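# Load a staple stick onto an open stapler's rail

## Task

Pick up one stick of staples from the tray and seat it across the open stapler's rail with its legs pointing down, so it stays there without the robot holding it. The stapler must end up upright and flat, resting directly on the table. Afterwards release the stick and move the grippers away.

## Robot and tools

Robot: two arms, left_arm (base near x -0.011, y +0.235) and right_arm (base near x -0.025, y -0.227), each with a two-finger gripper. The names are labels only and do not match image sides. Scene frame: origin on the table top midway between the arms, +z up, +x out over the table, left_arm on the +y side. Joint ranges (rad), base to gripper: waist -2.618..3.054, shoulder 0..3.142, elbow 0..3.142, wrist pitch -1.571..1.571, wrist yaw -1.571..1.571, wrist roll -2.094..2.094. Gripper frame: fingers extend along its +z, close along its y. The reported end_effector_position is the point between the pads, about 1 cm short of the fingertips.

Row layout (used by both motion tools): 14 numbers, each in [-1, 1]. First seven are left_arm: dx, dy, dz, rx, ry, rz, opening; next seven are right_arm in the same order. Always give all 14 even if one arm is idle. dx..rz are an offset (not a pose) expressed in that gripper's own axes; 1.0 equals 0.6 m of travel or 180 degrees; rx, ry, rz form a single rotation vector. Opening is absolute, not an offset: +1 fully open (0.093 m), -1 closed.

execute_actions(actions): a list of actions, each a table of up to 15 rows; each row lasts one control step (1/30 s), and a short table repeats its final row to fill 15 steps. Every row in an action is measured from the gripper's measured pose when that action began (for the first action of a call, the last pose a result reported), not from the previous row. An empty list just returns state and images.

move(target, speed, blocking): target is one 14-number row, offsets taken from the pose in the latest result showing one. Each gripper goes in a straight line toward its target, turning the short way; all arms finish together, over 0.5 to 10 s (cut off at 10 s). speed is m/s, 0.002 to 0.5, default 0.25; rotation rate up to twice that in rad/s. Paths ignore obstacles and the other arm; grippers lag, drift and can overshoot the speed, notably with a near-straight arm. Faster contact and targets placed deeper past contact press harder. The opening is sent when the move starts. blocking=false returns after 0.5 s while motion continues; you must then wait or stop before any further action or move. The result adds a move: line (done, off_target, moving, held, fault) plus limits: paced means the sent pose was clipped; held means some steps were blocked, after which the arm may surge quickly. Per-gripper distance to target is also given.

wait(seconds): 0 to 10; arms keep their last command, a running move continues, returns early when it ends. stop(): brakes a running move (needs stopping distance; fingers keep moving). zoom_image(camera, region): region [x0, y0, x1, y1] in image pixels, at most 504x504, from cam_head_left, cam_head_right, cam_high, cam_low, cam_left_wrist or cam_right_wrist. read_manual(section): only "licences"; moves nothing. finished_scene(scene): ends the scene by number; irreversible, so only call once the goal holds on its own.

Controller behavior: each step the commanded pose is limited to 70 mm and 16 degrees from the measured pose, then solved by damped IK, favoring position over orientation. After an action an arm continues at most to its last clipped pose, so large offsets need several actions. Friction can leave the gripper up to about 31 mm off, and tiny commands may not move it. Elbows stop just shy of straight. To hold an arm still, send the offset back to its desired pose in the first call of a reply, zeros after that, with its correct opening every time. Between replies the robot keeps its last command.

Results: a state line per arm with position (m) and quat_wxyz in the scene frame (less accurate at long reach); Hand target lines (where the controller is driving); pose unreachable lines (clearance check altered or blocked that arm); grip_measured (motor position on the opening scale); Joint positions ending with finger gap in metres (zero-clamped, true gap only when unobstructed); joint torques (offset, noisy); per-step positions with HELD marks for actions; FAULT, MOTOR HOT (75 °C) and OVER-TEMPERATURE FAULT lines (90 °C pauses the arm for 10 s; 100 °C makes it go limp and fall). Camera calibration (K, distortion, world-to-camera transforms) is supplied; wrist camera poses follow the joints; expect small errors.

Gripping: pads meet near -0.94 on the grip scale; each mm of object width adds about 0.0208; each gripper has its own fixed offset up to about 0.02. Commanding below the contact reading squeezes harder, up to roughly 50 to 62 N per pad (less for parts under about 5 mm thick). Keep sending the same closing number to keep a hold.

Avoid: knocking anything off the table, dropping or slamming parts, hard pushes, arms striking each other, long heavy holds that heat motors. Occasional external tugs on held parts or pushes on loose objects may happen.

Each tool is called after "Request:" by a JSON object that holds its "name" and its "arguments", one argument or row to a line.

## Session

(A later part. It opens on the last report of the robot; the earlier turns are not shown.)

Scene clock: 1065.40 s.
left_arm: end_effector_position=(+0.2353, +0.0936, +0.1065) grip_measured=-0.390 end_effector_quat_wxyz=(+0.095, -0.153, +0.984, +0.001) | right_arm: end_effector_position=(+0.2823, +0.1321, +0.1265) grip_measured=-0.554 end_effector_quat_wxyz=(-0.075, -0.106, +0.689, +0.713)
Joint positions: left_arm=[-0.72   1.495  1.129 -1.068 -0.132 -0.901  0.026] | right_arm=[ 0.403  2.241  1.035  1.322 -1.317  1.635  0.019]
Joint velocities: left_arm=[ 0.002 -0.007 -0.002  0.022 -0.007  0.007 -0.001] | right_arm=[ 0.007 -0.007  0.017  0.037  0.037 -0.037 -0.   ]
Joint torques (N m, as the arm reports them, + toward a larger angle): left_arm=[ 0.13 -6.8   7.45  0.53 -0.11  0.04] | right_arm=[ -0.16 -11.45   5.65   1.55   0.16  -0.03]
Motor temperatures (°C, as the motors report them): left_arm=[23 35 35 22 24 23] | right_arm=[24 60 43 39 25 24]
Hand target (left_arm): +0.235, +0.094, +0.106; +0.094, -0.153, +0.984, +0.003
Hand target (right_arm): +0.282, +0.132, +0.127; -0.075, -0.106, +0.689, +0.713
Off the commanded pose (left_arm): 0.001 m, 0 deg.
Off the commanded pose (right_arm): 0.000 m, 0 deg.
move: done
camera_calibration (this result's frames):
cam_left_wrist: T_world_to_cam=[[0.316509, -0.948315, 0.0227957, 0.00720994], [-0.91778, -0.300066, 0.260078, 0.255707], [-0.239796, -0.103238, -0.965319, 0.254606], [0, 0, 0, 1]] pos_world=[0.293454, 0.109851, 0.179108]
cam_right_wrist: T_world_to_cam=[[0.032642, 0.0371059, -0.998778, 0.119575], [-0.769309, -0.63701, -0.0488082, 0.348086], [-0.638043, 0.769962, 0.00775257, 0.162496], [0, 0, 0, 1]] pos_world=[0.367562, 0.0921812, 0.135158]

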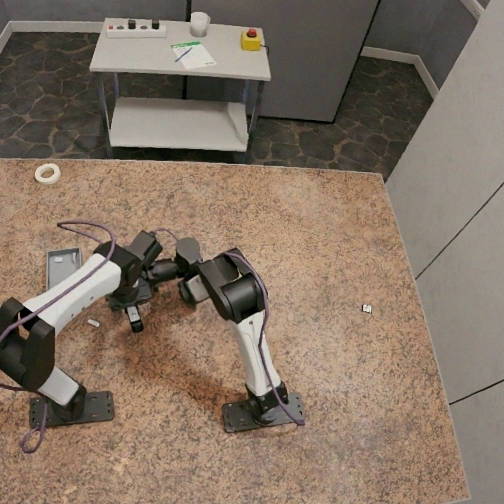

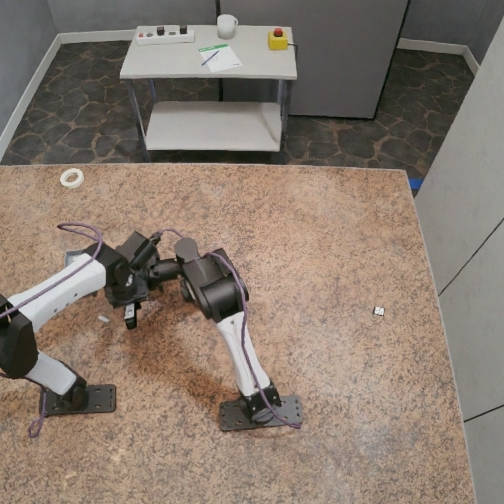

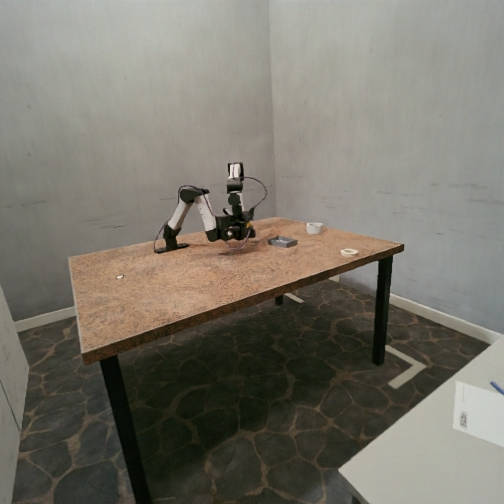

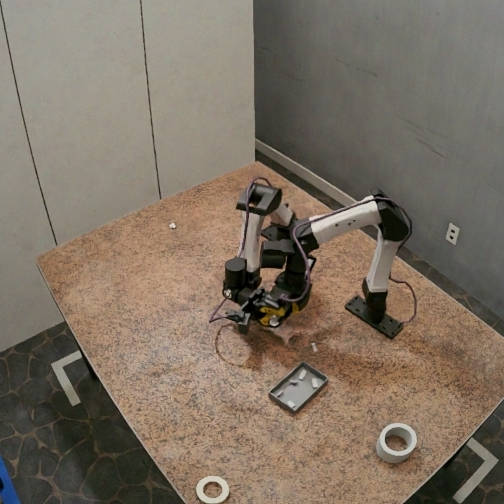

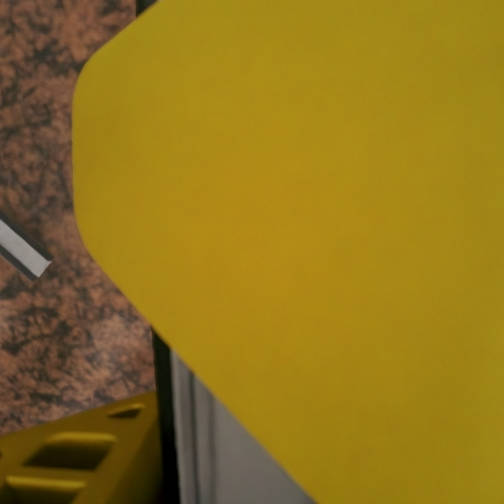

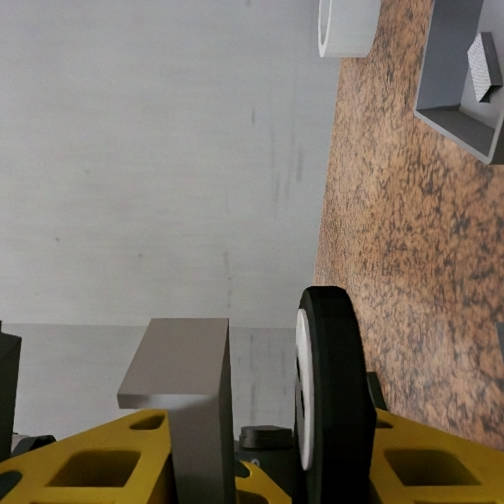

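Request:
{"name": "move", "arguments": {
  "target": [0,0,0,0,0,0,-0.42, 0,0,0,0,0,0,-0.3]
}}

Request:
{"name": "move", "arguments": {
  "target": [0,0,0,0,0,0,-0.42, 0,0,-0.13,0,0,0,-0.3],
  "speed": 0.08
}}

Scene clock: 1074.27 s.
left_arm: end_effector_position=(+0.2352, +0.0937, +0.1065) grip_measured=-0.390 end_effector_quat_wxyz=(+0.095, -0.153, +0.984, +0.002) | right_arm: end_effector_position=(+0.2823, +0.1321, +0.1265) grip_measured=-0.302 end_effector_quat_wxyz=(-0.075, -0.106, +0.689, +0.713)
Joint positions: left_arm=[-0.72   1.495  1.129 -1.068 -0.132 -0.901  0.026] | right_arm=[ 0.403  2.241  1.035  1.322 -1.317  1.635  0.031]
Joint velocities: left_arm=[ 0.007 -0.007  0.002  0.022 -0.007 -0.037  0.   ] | right_arm=[-0.007 -0.012 -0.017 -0.007  0.051  0.051 -0.001]
Joint torques (N m, as the arm reports them, + toward a larger angle): left_arm=[ 0.18 -6.76  7.62  0.56 -0.13  0.05] | right_arm=[ -0.36 -11.47   5.76   1.56   0.16  -0.02]
Motor temperatures (°C, as the motors report them): left_arm=[23 35 35 22 24 23] | right_arm=[24 60 43 39 25 24]
Hand target (left_arm): +0.235, +0.094, +0.106; +0.095, -0.153, +0.984, +0.001
Hand target (right_arm): +0.282, +0.132, +0.127; -0.075, -0.106, +0.689, +0.713
Off the commanded pose (left_arm): 0.000 m, 0 deg.
Off the commanded pose (right_arm): 0.000 m, 0 deg.
move: done
camera_calibration (this result's frames):
cam_left_wrist: T_world_to_cam=[[0.316516, -0.94832, 0.0224916, 0.00731397], [-0.917698, -0.300122, 0.260302, 0.255619], [-0.240099, -0.10303, -0.965265, 0.254628], [0, 0, 0, 1]] pos_world=[0.293402, 0.109887, 0.179081]
cam_right_wrist: T_world_to_cam=[[0.0326496, 0.0370796, -0.998779, 0.119572], [-0.769066, -0.637303, -0.0488003, 0.347997], [-0.638335, 0.76972, 0.00770899, 0.162589], [0, 0, 0, 1]] pos_world=[0.367515, 0.0921977, 0.135154]

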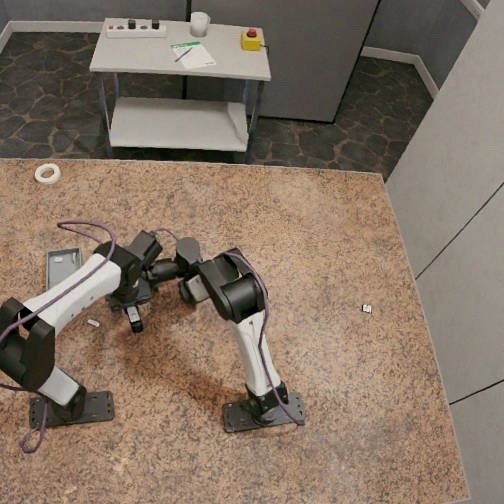

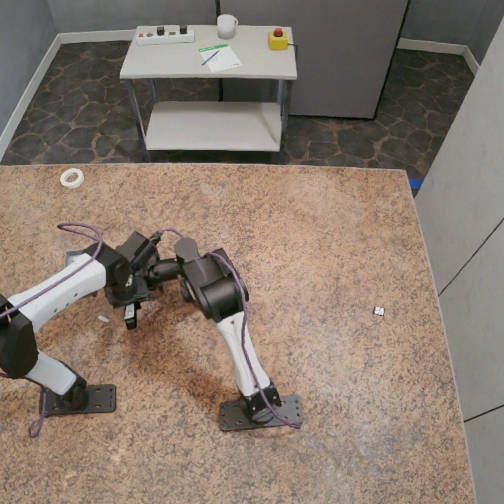

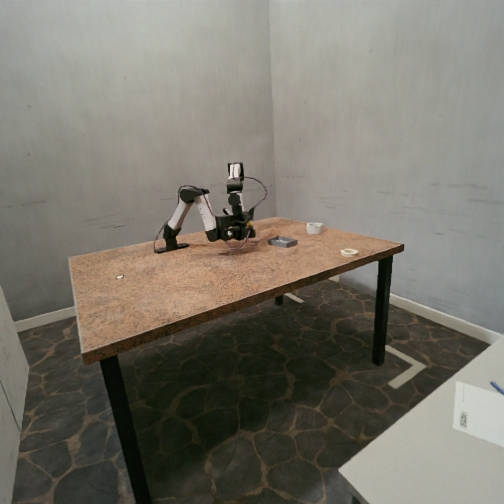

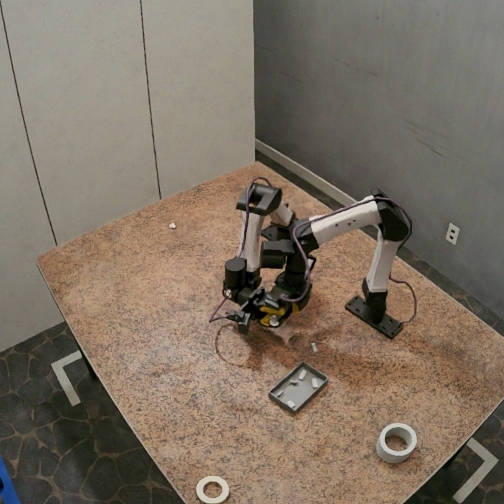

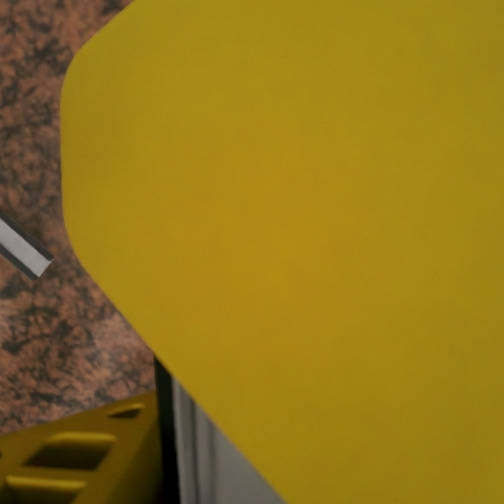

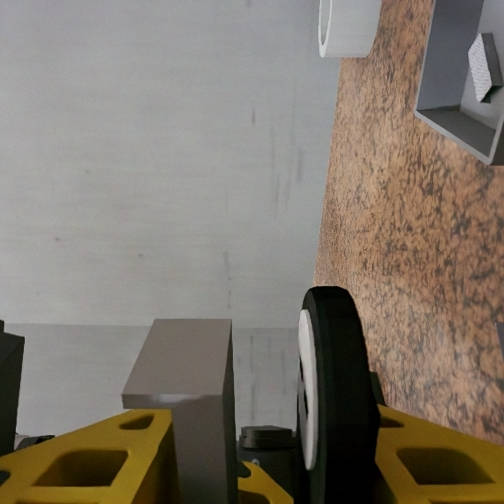

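Scene clock: 1075.80 s.
left_arm: end_effector_position=(+0.2357, +0.0933, +0.1066) grip_measured=-0.390 end_effector_quat_wxyz=(+0.096, -0.153, +0.984, +0.000) | right_arm: end_effector_position=(+0.3075, +0.0595, +0.1372) grip_measured=-0.301 end_effector_quat_wxyz=(-0.056, -0.117, +0.689, +0.713)
Joint positions: left_arm=[-0.72   1.495  1.129 -1.066 -0.132 -0.901  0.026] | right_arm=[ 0.21   2.241  1.012  1.551 -1.496  1.802  0.031]
Joint velocities: left_arm=[ 0.002  0.017 -0.012 -0.066 -0.022  0.022  0.001] | right_arm=[-0.007  0.022 -0.017 -0.007 -0.007  0.051 -0.   ]
Joint torques (N m, as the arm reports them, + toward a larger angle): left_arm=[ 0.18 -6.8   7.52  0.56 -0.12  0.08] | right_arm=[-0.55 -9.32  3.47  1.39  0.13  0.06]
Motor temperatures (°C, as the motors report them): left_arm=[23 35 35 22 24 23] | right_arm=[24 60 43 39 25 24]
Hand target (left_arm): +0.235, +0.094, +0.106; +0.095, -0.153, +0.984, +0.001
Hand target (right_arm): +0.303, +0.057, +0.124; -0.074, -0.106, +0.693, +0.710
Off the commanded pose (left_arm): 0.001 m, 0 deg.
Off the commanded pose (right_arm): 0.014 m, 3 deg.
joint sent to its limit (right arm) — the command would take joint 4 (wrist pitch) past its upper limit, so that joint was sent only as far as its limit.
move: off_target (right_arm)
camera_calibration (this result's frames):
cam_left_wrist: T_world_to_cam=[[0.31642, -0.948294, 0.024848, 0.00653408], [-0.91823, -0.299601, 0.259022, 0.256137], [-0.238184, -0.104776, -0.965552, 0.254522], [0, 0, 0, 1]] pos_world=[0.293749, 0.109603, 0.179247]
cam_right_wrist: T_world_to_cam=[[0.0755798, 0.0417195, -0.996267, 0.118307], [-0.774224, -0.627179, -0.0849986, 0.327582], [-0.628383, 0.777757, -0.0151018, 0.234106], [0, 0, 0, 1]] pos_world=[0.391788, 0.0184386, 0.149244]

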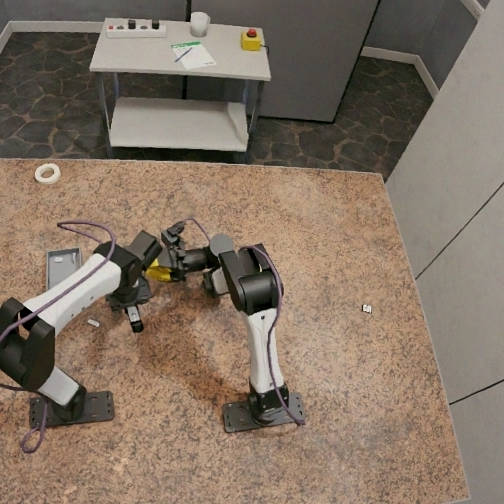

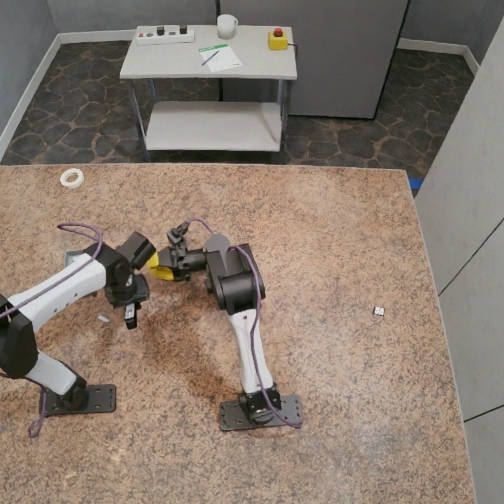

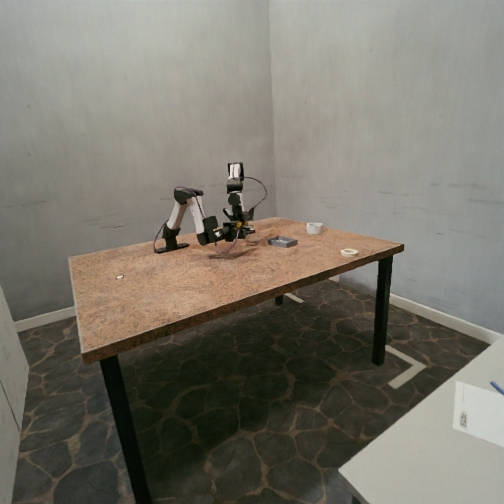

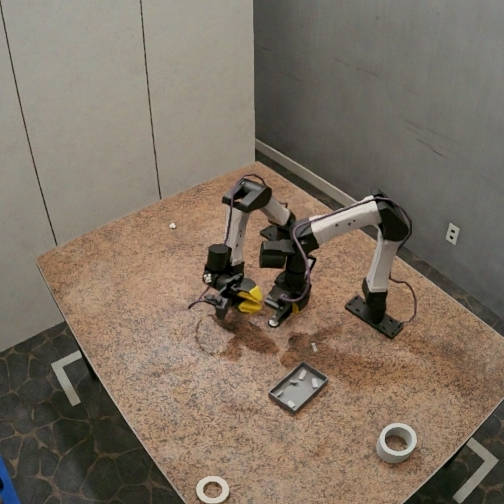

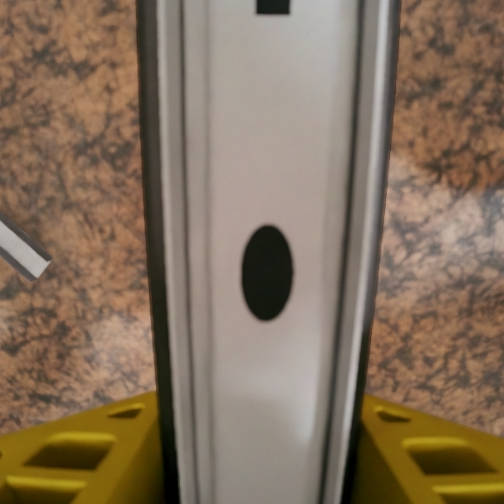

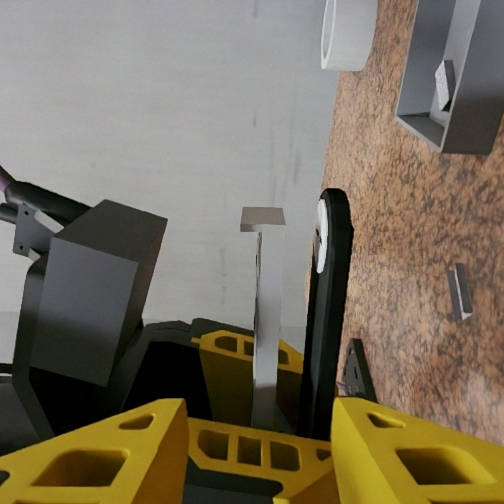

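Request:
{"name": "move", "arguments": {
  "target": [0,0,0,0,0,0,-0.42, 0.05,0.08,-0.2,0.5,0,0,-0.3],
  "speed": 0.2
}}

Request:
{"name": "zoom_image", "arguments": {
  "camera": "cam_high",
  "region": [195,170,305,260]
}}

Scene clock: 1092.53 s.
left_arm: end_effector_position=(+0.2357, +0.0933, +0.1066) grip_measured=-0.390 end_effector_quat_wxyz=(+0.096, -0.153, +0.984, +0.000) | right_arm: end_effector_position=(+0.3111, -0.0643, +0.1811) grip_measured=-0.301 end_effector_quat_wxyz=(+0.128, -0.103, +0.698, +0.697)
Joint positions: left_arm=[-0.72   1.495  1.129 -1.066 -0.132 -0.901  0.026] | right_arm=[-0.126  1.898  0.739  1.396 -1.554  1.48   0.031]
Joint velocities: left_arm=[ 0.002 -0.002  0.012  0.007 -0.051 -0.051  0.001] | right_arm=[ 0.002  0.012 -0.017  0.066 -0.037 -0.051 -0.001]
Joint torques (N m, as the arm reports them, + toward a larger angle): left_arm=[ 0.09 -6.86  7.43  0.58 -0.12  0.05] | right_arm=[-0.9  -9.62  3.72  1.27  0.11 -0.14]
Motor temperatures (°C, as the motors report them): left_arm=[23 35 35 22 24 23] | right_arm=[24 58 42 39 25 24]
Hand target (left_arm): +0.236, +0.093, +0.107; +0.096, -0.153, +0.984, +0.000
Hand target (right_arm): +0.305, -0.067, +0.180; +0.127, -0.105, +0.699, +0.696
Off the commanded pose (left_arm): 0.000 m, 0 deg.
Off the commanded pose (right_arm): 0.008 m, 88 deg; orientation clipped at the last step of the last action.
joint sent to its limit (right arm) — the command would take joint 5 (wrist yaw) past its lower limit, so that joint was sent only as far as its limit.
move: off_target (right_arm); limits=paced
camera_calibration (this result's frames):
cam_left_wrist: T_world_to_cam=[[0.31642, -0.948294, 0.024848, 0.00653408], [-0.91823, -0.299601, 0.259022, 0.256137], [-0.238184, -0.104776, -0.965552, 0.254522], [0, 0, 0, 1]] pos_world=[0.293749, 0.109603, 0.179247]
cam_right_wrist: T_world_to_cam=[[0.31567, -0.00883291, -0.948828, 0.0804062], [-0.875072, -0.389345, -0.287507, 0.339848], [-0.366882, 0.92105, -0.130634, 0.282079], [0, 0, 0, 1]] pos_world=[0.375499, -0.12678, 0.210849]

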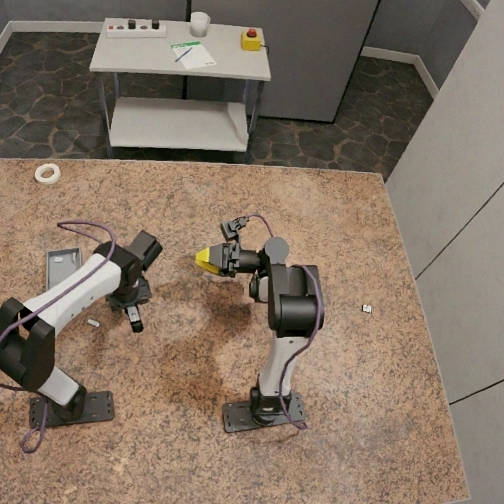

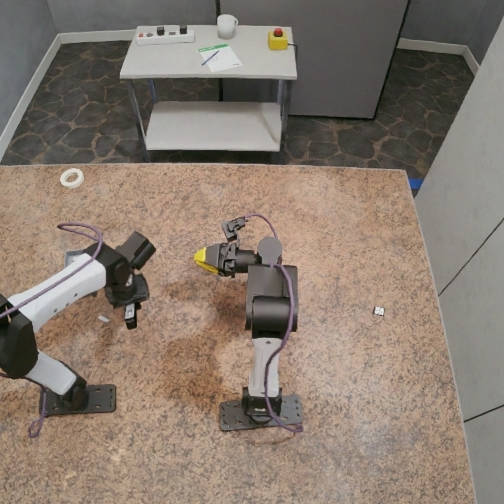

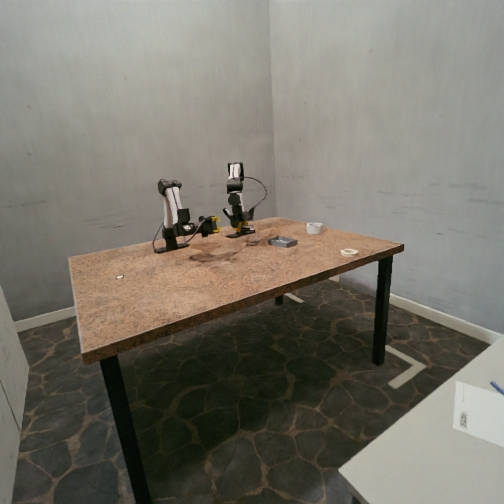

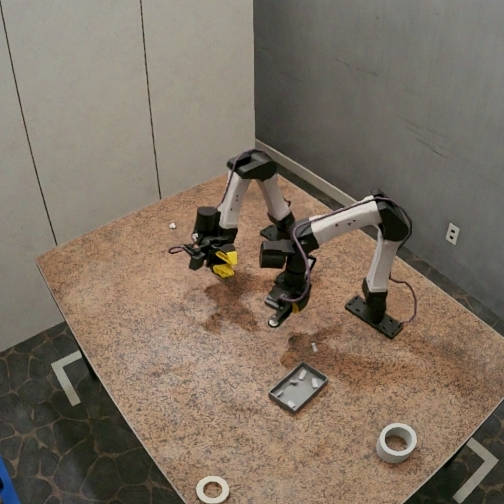

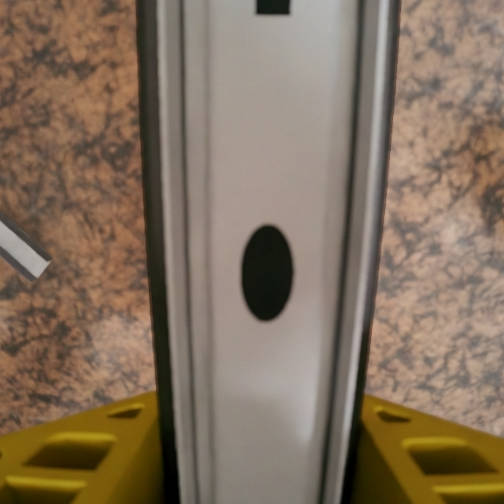

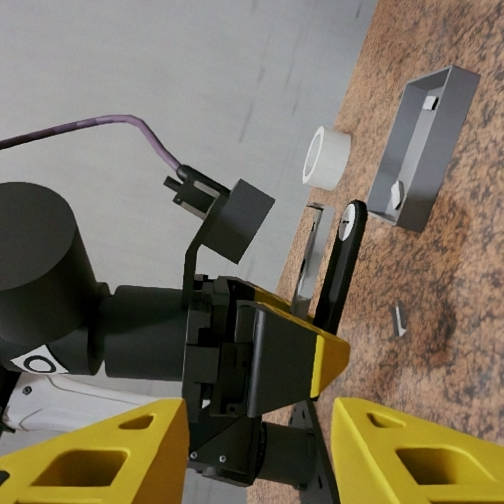

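Region (195, 170, 305, 260) of cam_high's 504x504 image, scaled by 4.582, with more detail than that image has; it fills the top 412 rows of this view, and the rest is white.

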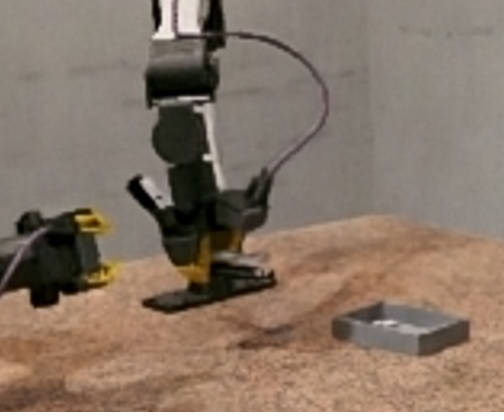

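Request:
{"name": "move", "arguments": {
  "target": [0.025,0,0.13,0,0,0,-0.42, 0,0,0,0,0,0,-0.3],
  "speed": 0.08
}}

Request:
{"name": "zoom_image", "arguments": {
  "camera": "cam_high",
  "region": [195,180,305,270]
}}

Scene clock: 1103.23 s.
left_arm: end_effector_position=(+0.2356, +0.0934, +0.0287) grip_measured=-0.390 end_effector_quat_wxyz=(+0.093, -0.153, +0.984, +0.003) | right_arm: end_effector_position=(+0.3111, -0.0643, +0.1811) grip_measured=-0.301 end_effector_quat_wxyz=(+0.130, -0.105, +0.698, +0.697)
Joint positions: left_arm=[-0.72   1.589  0.898 -0.748 -0.132 -0.901  0.026] | right_arm=[-0.126  1.898  0.739  1.396 -1.554  1.474  0.031]
Joint velocities: left_arm=[-0.012 -0.017 -0.007  0.037 -0.037 -0.037  0.   ] | right_arm=[ 0.017 -0.002  0.012 -0.11   0.007 -0.066  0.   ]
Joint torques (N m, as the arm reports them, + toward a larger angle): left_arm=[-0.22 -6.95  6.24  0.68 -0.12  0.05] | right_arm=[-0.3  -8.37  5.67  1.28  0.23  0.03]
Motor temperatures (°C, as the motors report them): left_arm=[23 35 36 22 24 23] | right_arm=[24 57 41 38 25 24]
Hand target (left_arm): +0.236, +0.092, +0.027; +0.095, -0.153, +0.984, +0.001
Hand target (right_arm): +0.311, -0.064, +0.181; +0.128, -0.103, +0.698, +0.697
Off the commanded pose (left_arm): 0.003 m, 0 deg.
Off the commanded pose (right_arm): 0.000 m, 0 deg.
move: done
camera_calibration (this result's frames):
cam_left_wrist: T_world_to_cam=[[0.316563, -0.948392, 0.0184625, 0.00876882], [-0.916503, -0.300785, 0.263725, 0.275777], [-0.244562, -0.100406, -0.964421, 0.180355], [0, 0, 0, 1]] pos_world=[0.294082, 0.109375, 0.101047]
cam_right_wrist: T_world_to_cam=[[0.32109, -0.00903013, -0.947006, 0.0783768], [-0.873422, -0.389383, -0.292428, 0.340224], [-0.366107, 0.921032, -0.132914, 0.28225], [0, 0, 0, 1]] pos_world=[0.375326, -0.126776, 0.211229]

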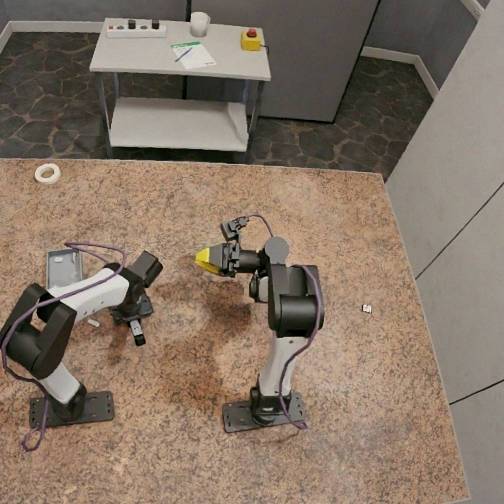

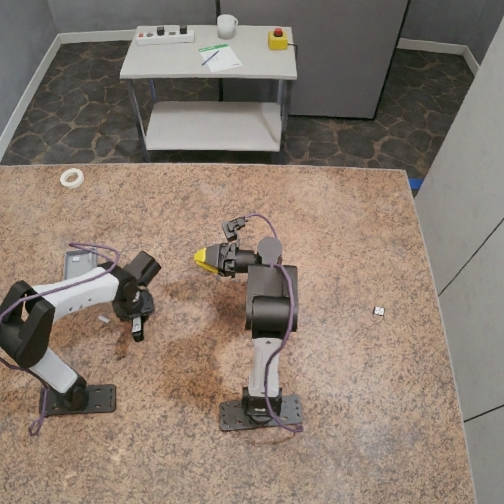

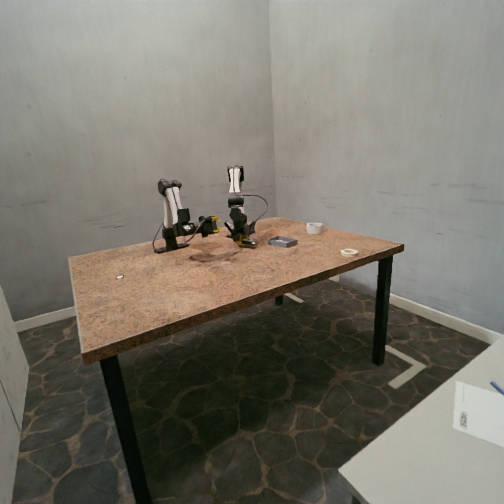

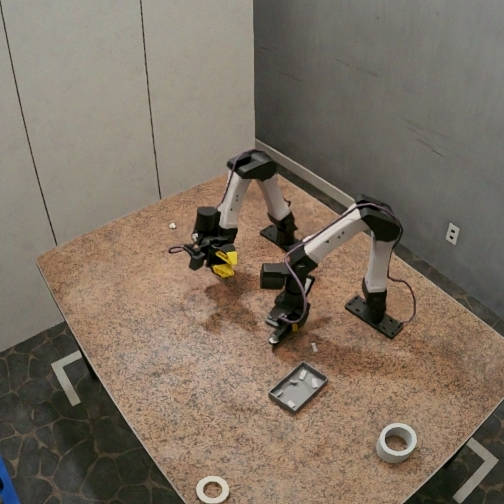

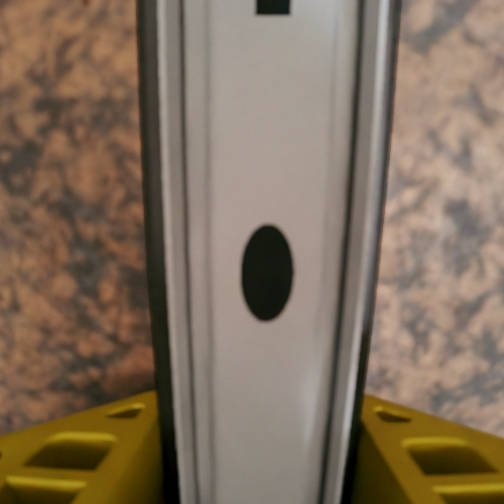

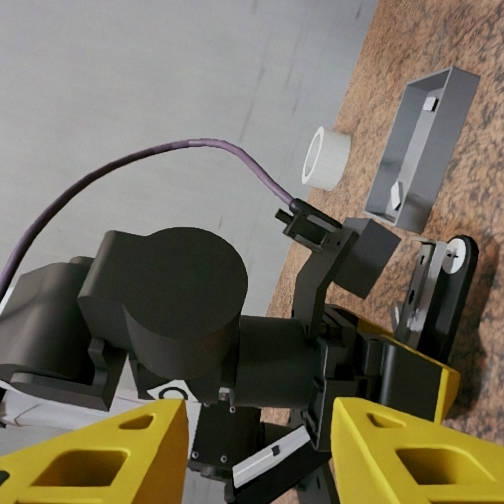

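Region (195, 180, 305, 270) of cam_high's 504x504 image, scaled by 4.582, with more detail than that image has; it fills the top 412 rows of this view, and the rest is white.

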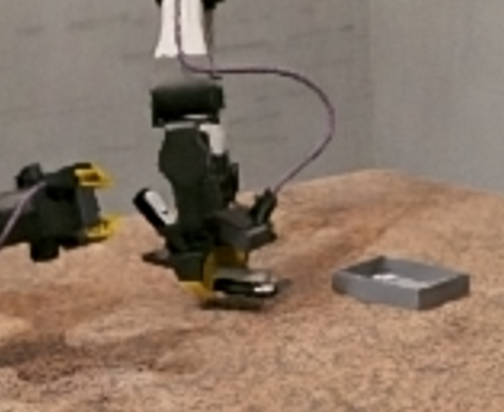

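Lower another ~12 mm.

Request:
{"name": "move", "arguments": {
  "target": [0.004,0,0.025,0,0,0,-0.42, 0,0,0,0,0,0,-0.3],
  "speed": 0.03
}}

Request:
{"name": "zoom_image", "arguments": {
  "camera": "cam_high",
  "region": [195,180,305,270]
}}

Scene clock: 1111.33 s.
left_arm: end_effector_position=(+0.2337, +0.0946, +0.0167) grip_measured=-0.390 end_effector_quat_wxyz=(+0.088, -0.153, +0.984, +0.008) | right_arm: end_effector_position=(+0.3111, -0.0643, +0.1811) grip_measured=-0.301 end_effector_quat_wxyz=(+0.130, -0.105, +0.698, +0.697)
Joint positions: left_arm=[-0.72   1.614  0.873 -0.71  -0.132 -0.901  0.026] | right_arm=[-0.126  1.898  0.739  1.396 -1.554  1.474  0.031]
Joint velocities: left_arm=[-0.002 -0.037  0.002  0.022 -0.007 -0.037  0.001] | right_arm=[-0.002  0.002  0.007  0.051  0.022 -0.066  0.001]
Joint torques (N m, as the arm reports them, + toward a larger angle): left_arm=[ 0.15 -6.81  5.77  0.79 -0.09  0.04] | right_arm=[-0.23 -8.33  5.69  1.32  0.24 -0.05]
Motor temperatures (°C, as the motors report them): left_arm=[23 35 35 23 24 23] | right_arm=[24 56 41 38 25 24]
Hand target (left_arm): +0.236, +0.093, +0.014; +0.093, -0.153, +0.984, +0.003
Hand target (right_arm): +0.311, -0.064, +0.181; +0.130, -0.105, +0.698, +0.697
Off the commanded pose (left_arm): 0.004 m, 1 deg.
Off the commanded pose (right_arm): 0.000 m, 0 deg.
move: done
camera_calibration (this result's frames):
cam_left_wrist: T_world_to_cam=[[0.316702, -0.948488, 0.00842581, 0.0109131], [-0.913726, -0.302687, 0.271082, 0.27703], [-0.254567, -0.0935511, -0.962519, 0.170158], [0, 0, 0, 1]] pos_world=[0.29299, 0.110123, 0.0885905]
cam_right_wrist: T_world_to_cam=[[0.32109, -0.00903013, -0.947006, 0.0783768], [-0.873422, -0.389383, -0.292428, 0.340224], [-0.366107, 0.921032, -0.132914, 0.28225], [0, 0, 0, 1]] pos_world=[0.375326, -0.126776, 0.211229]

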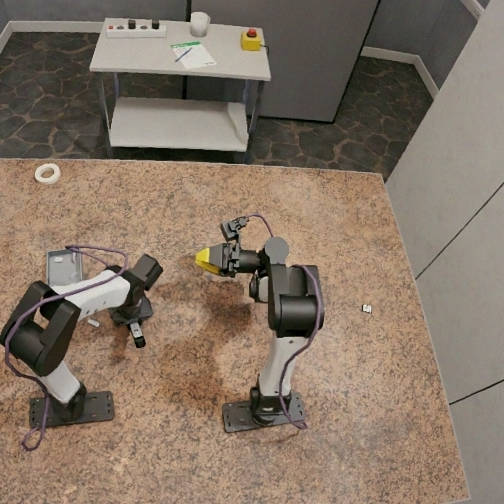

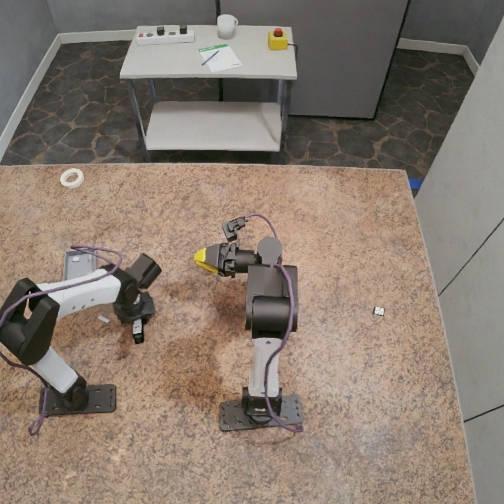

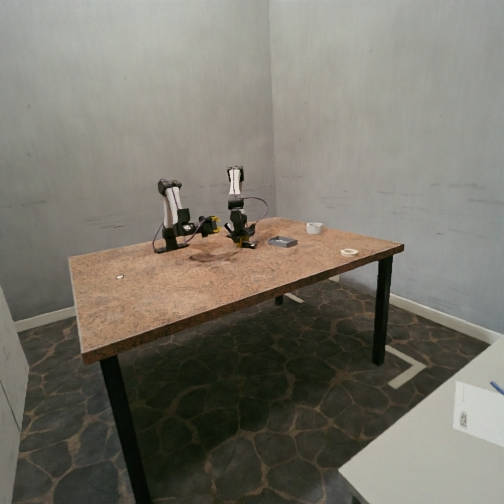

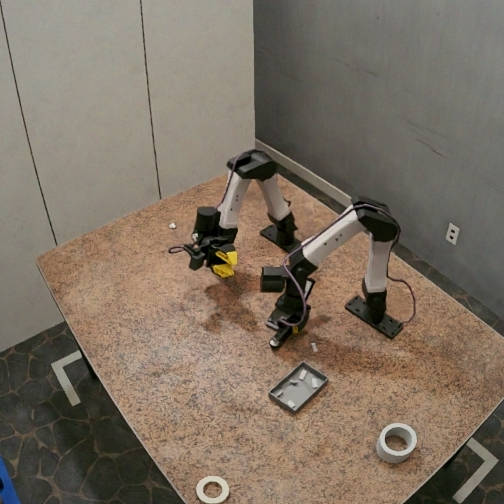

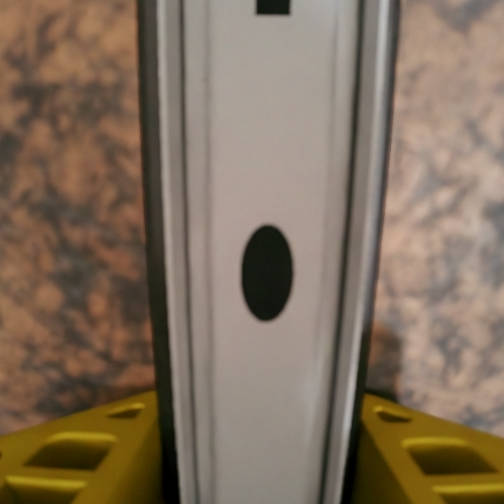

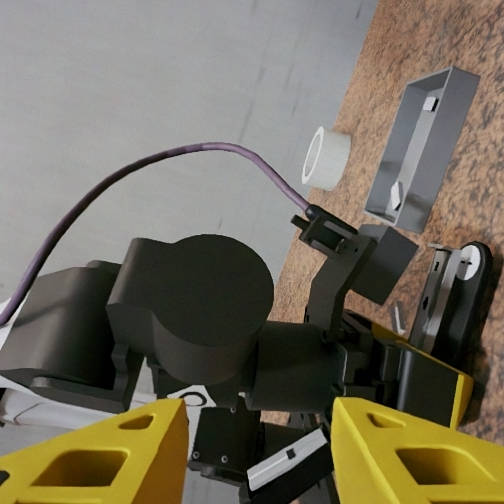

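Region (195, 180, 305, 270) of cam_high's 504x504 image, scaled by 4.582, with more detail than that image has; it fills the top 412 rows of this view, and the rest is white.

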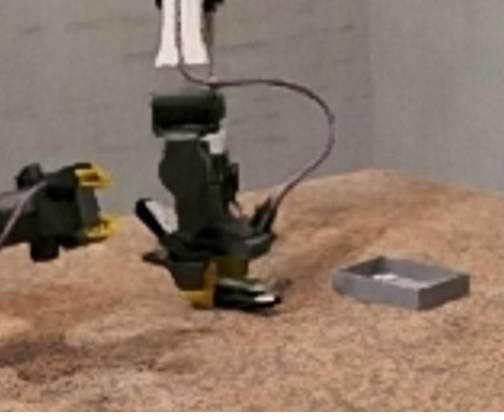

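Near the table. Open gently and lift.

Request:
{"name": "move", "arguments": {
  "target": [0,0,0,0,0,0,-0.05, 0,0,0,0,0,0,-0.3]
}}

Request:
{"name": "move", "arguments": {
  "target": [-0.045,0,-0.2,0,0.055,0,-0.05, 0,0,0,0,0,0,-0.3],
  "speed": 0.08
}}

Scene clock: 1118.70 s.
left_arm: end_effector_position=(+0.2322, +0.0981, +0.0166) grip_measured=-0.052 end_effector_quat_wxyz=(+0.087, -0.153, +0.984, +0.017) | right_arm: end_effector_position=(+0.3111, -0.0643, +0.1811) grip_measured=-0.301 end_effector_quat_wxyz=(+0.130, -0.105, +0.698, +0.697)
Joint positions: left_arm=[-0.72   1.614  0.873 -0.724 -0.144 -0.901  0.043] | right_arm=[-0.126  1.898  0.739  1.396 -1.554  1.474  0.031]
Joint velocities: left_arm=[-0.002 -0.017 -0.002 -0.095 -0.037  0.066  0.   ] | right_arm=[-0.007 -0.012 -0.002  0.051  0.037 -0.007  0.   ]
Joint torques (N m, as the arm reports them, + toward a larger angle): left_arm=[ 0.13 -7.25  6.63  0.64 -0.04  0.03] | right_arm=[-0.33 -8.3   5.83  1.33  0.25  0.  ]
Motor temperatures (°C, as the motors report them): left_arm=[23 35 35 23 24 23] | right_arm=[24 55 42 38 25 24]
Hand target (left_arm): +0.234, +0.095, +0.017; +0.088, -0.153, +0.984, +0.008
Hand target (right_arm): +0.311, -0.064, +0.181; +0.130, -0.105, +0.698, +0.697
Off the commanded pose (left_arm): 0.004 m, 1 deg.
Off the commanded pose (right_arm): 0.000 m, 0 deg.
move: done
camera_calibration (this result's frames):
cam_left_wrist: T_world_to_cam=[[0.317996, -0.948044, -0.00953957, 0.0146703], [-0.912184, -0.30868, 0.269512, 0.276988], [-0.258454, -0.0770019, -0.96295, 0.16931], [0, 0, 0, 1]] pos_world=[0.291758, 0.112446, 0.0885257]
cam_right_wrist: T_world_to_cam=[[0.32109, -0.00903013, -0.947006, 0.0783768], [-0.873422, -0.389383, -0.292428, 0.340224], [-0.366107, 0.921032, -0.132914, 0.28225], [0, 0, 0, 1]] pos_world=[0.375326, -0.126776, 0.211229]

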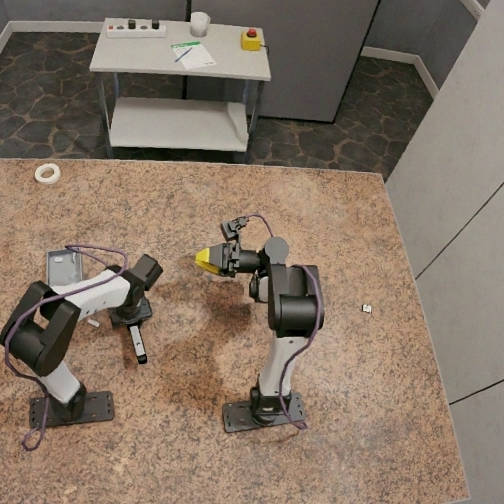

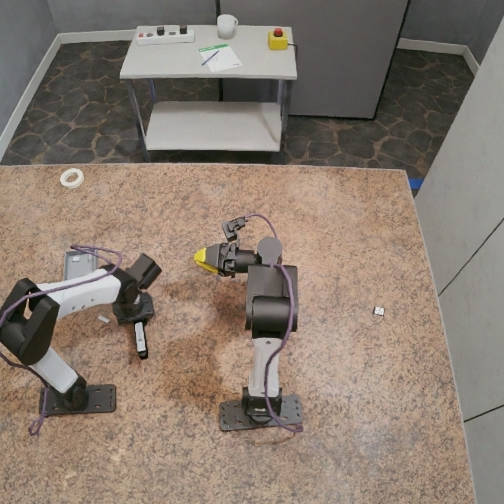

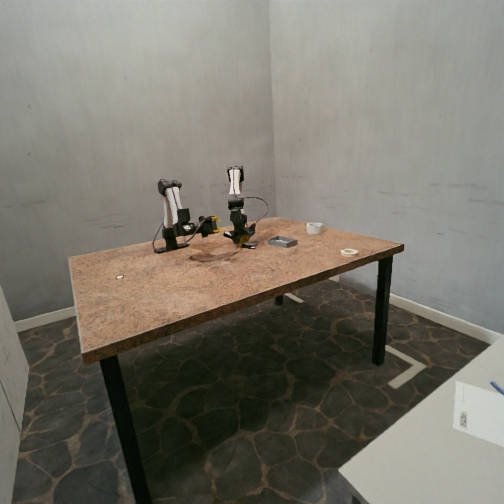

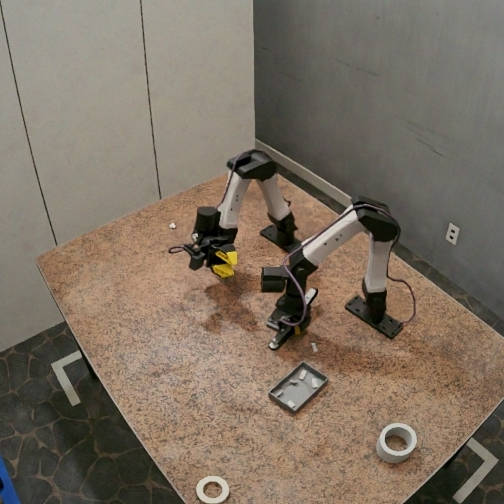

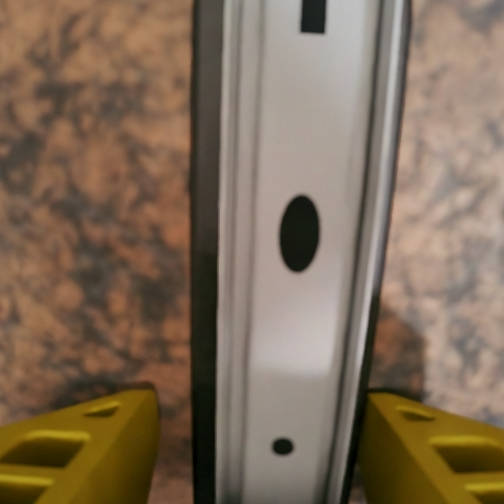

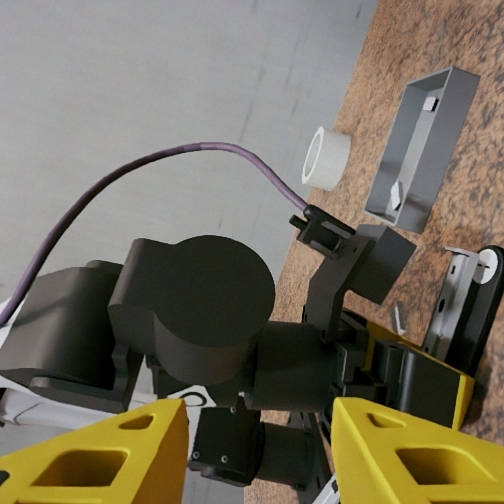

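Scene clock: 1120.80 s.
left_arm: end_effector_position=(+0.2352, +0.0973, +0.1383) grip_measured=-0.052 end_effector_quat_wxyz=(+0.007, -0.153, +0.988, +0.005) | right_arm: end_effector_position=(+0.3111, -0.0643, +0.1811) grip_measured=-0.301 end_effector_quat_wxyz=(+0.130, -0.105, +0.698, +0.697)
Joint positions: left_arm=[-0.64   1.605  1.378 -1.34  -0.017 -0.829  0.043] | right_arm=[-0.126  1.898  0.739  1.396 -1.554  1.474  0.031]
Joint velocities: left_arm=[-0.002  0.002 -0.012 -0.051 -0.007  0.051 -0.   ] | right_arm=[-0.007  0.007 -0.017  0.022 -0.066 -0.007 -0.001]
Joint torques (N m, as the arm reports them, + toward a larger angle): left_arm=[ 1.18 -6.82  8.7   0.26  0.02  0.15] | right_arm=[-0.24 -8.43  5.79  1.31  0.22 -0.05]
Motor temperatures (°C, as the motors report them): left_arm=[23 35 35 23 24 23] | right_arm=[24 55 42 38 25 24]
Hand target (left_arm): +0.238, +0.098, +0.140; +0.003, -0.154, +0.988, +0.004
Hand target (right_arm): +0.311, -0.064, +0.181; +0.130, -0.105, +0.698, +0.697
Off the commanded pose (left_arm): 0.003 m, 1 deg.
Off the commanded pose (right_arm): 0.000 m, 0 deg.
move: done
camera_calibration (this result's frames):
cam_left_wrist: T_world_to_cam=[[0.316839, -0.948366, -0.0146697, 0.015108], [-0.857752, -0.293098, 0.42232, 0.211276], [-0.404814, -0.121224, -0.906328, 0.318045], [0, 0, 0, 1]] pos_world=[0.305185, 0.114807, 0.199248]
cam_right_wrist: T_world_to_cam=[[0.32109, -0.00903013, -0.947006, 0.0783768], [-0.873422, -0.389383, -0.292428, 0.340224], [-0.366107, 0.921032, -0.132914, 0.28225], [0, 0, 0, 1]] pos_world=[0.375326, -0.126776, 0.211229]

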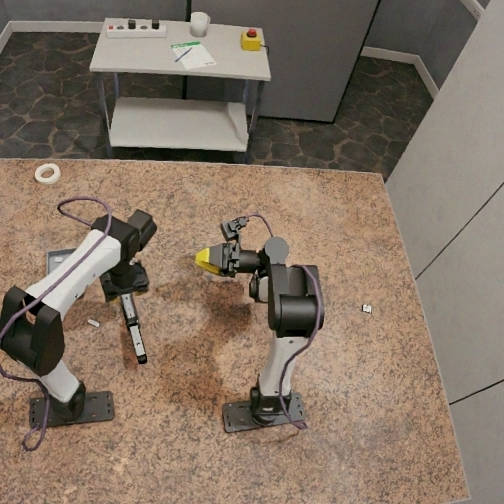

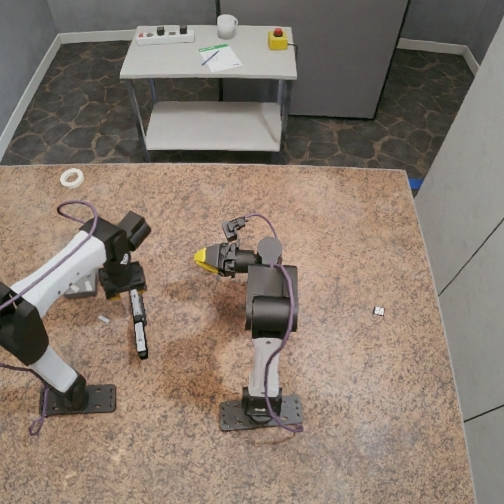

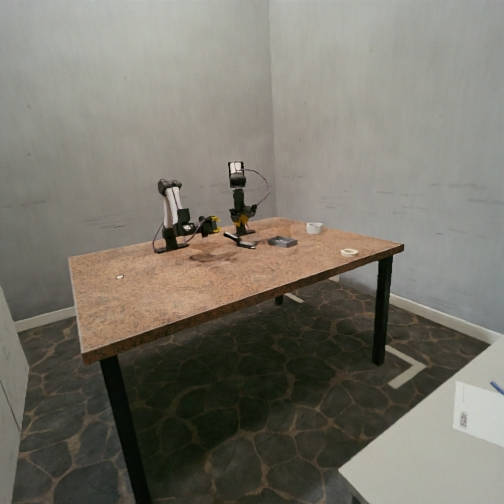

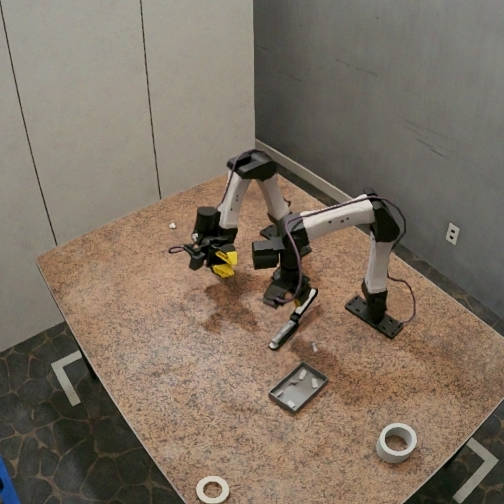

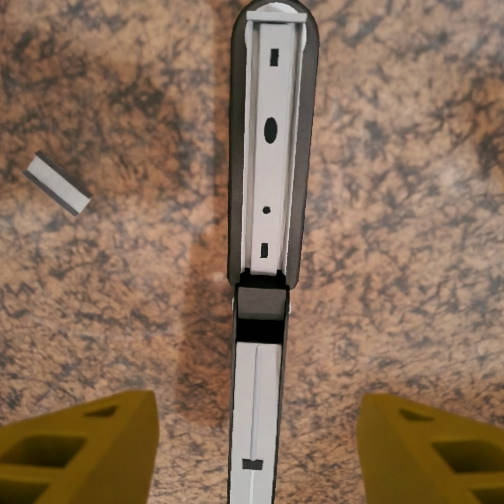

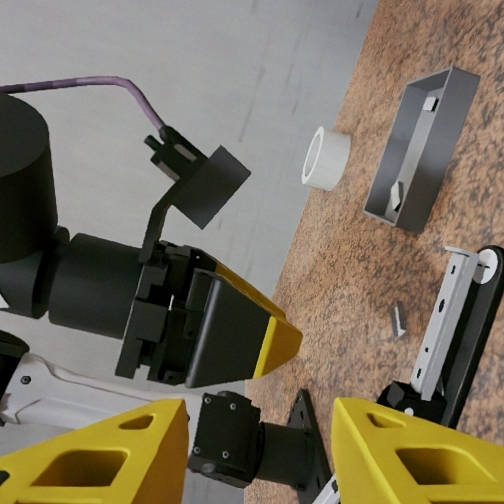

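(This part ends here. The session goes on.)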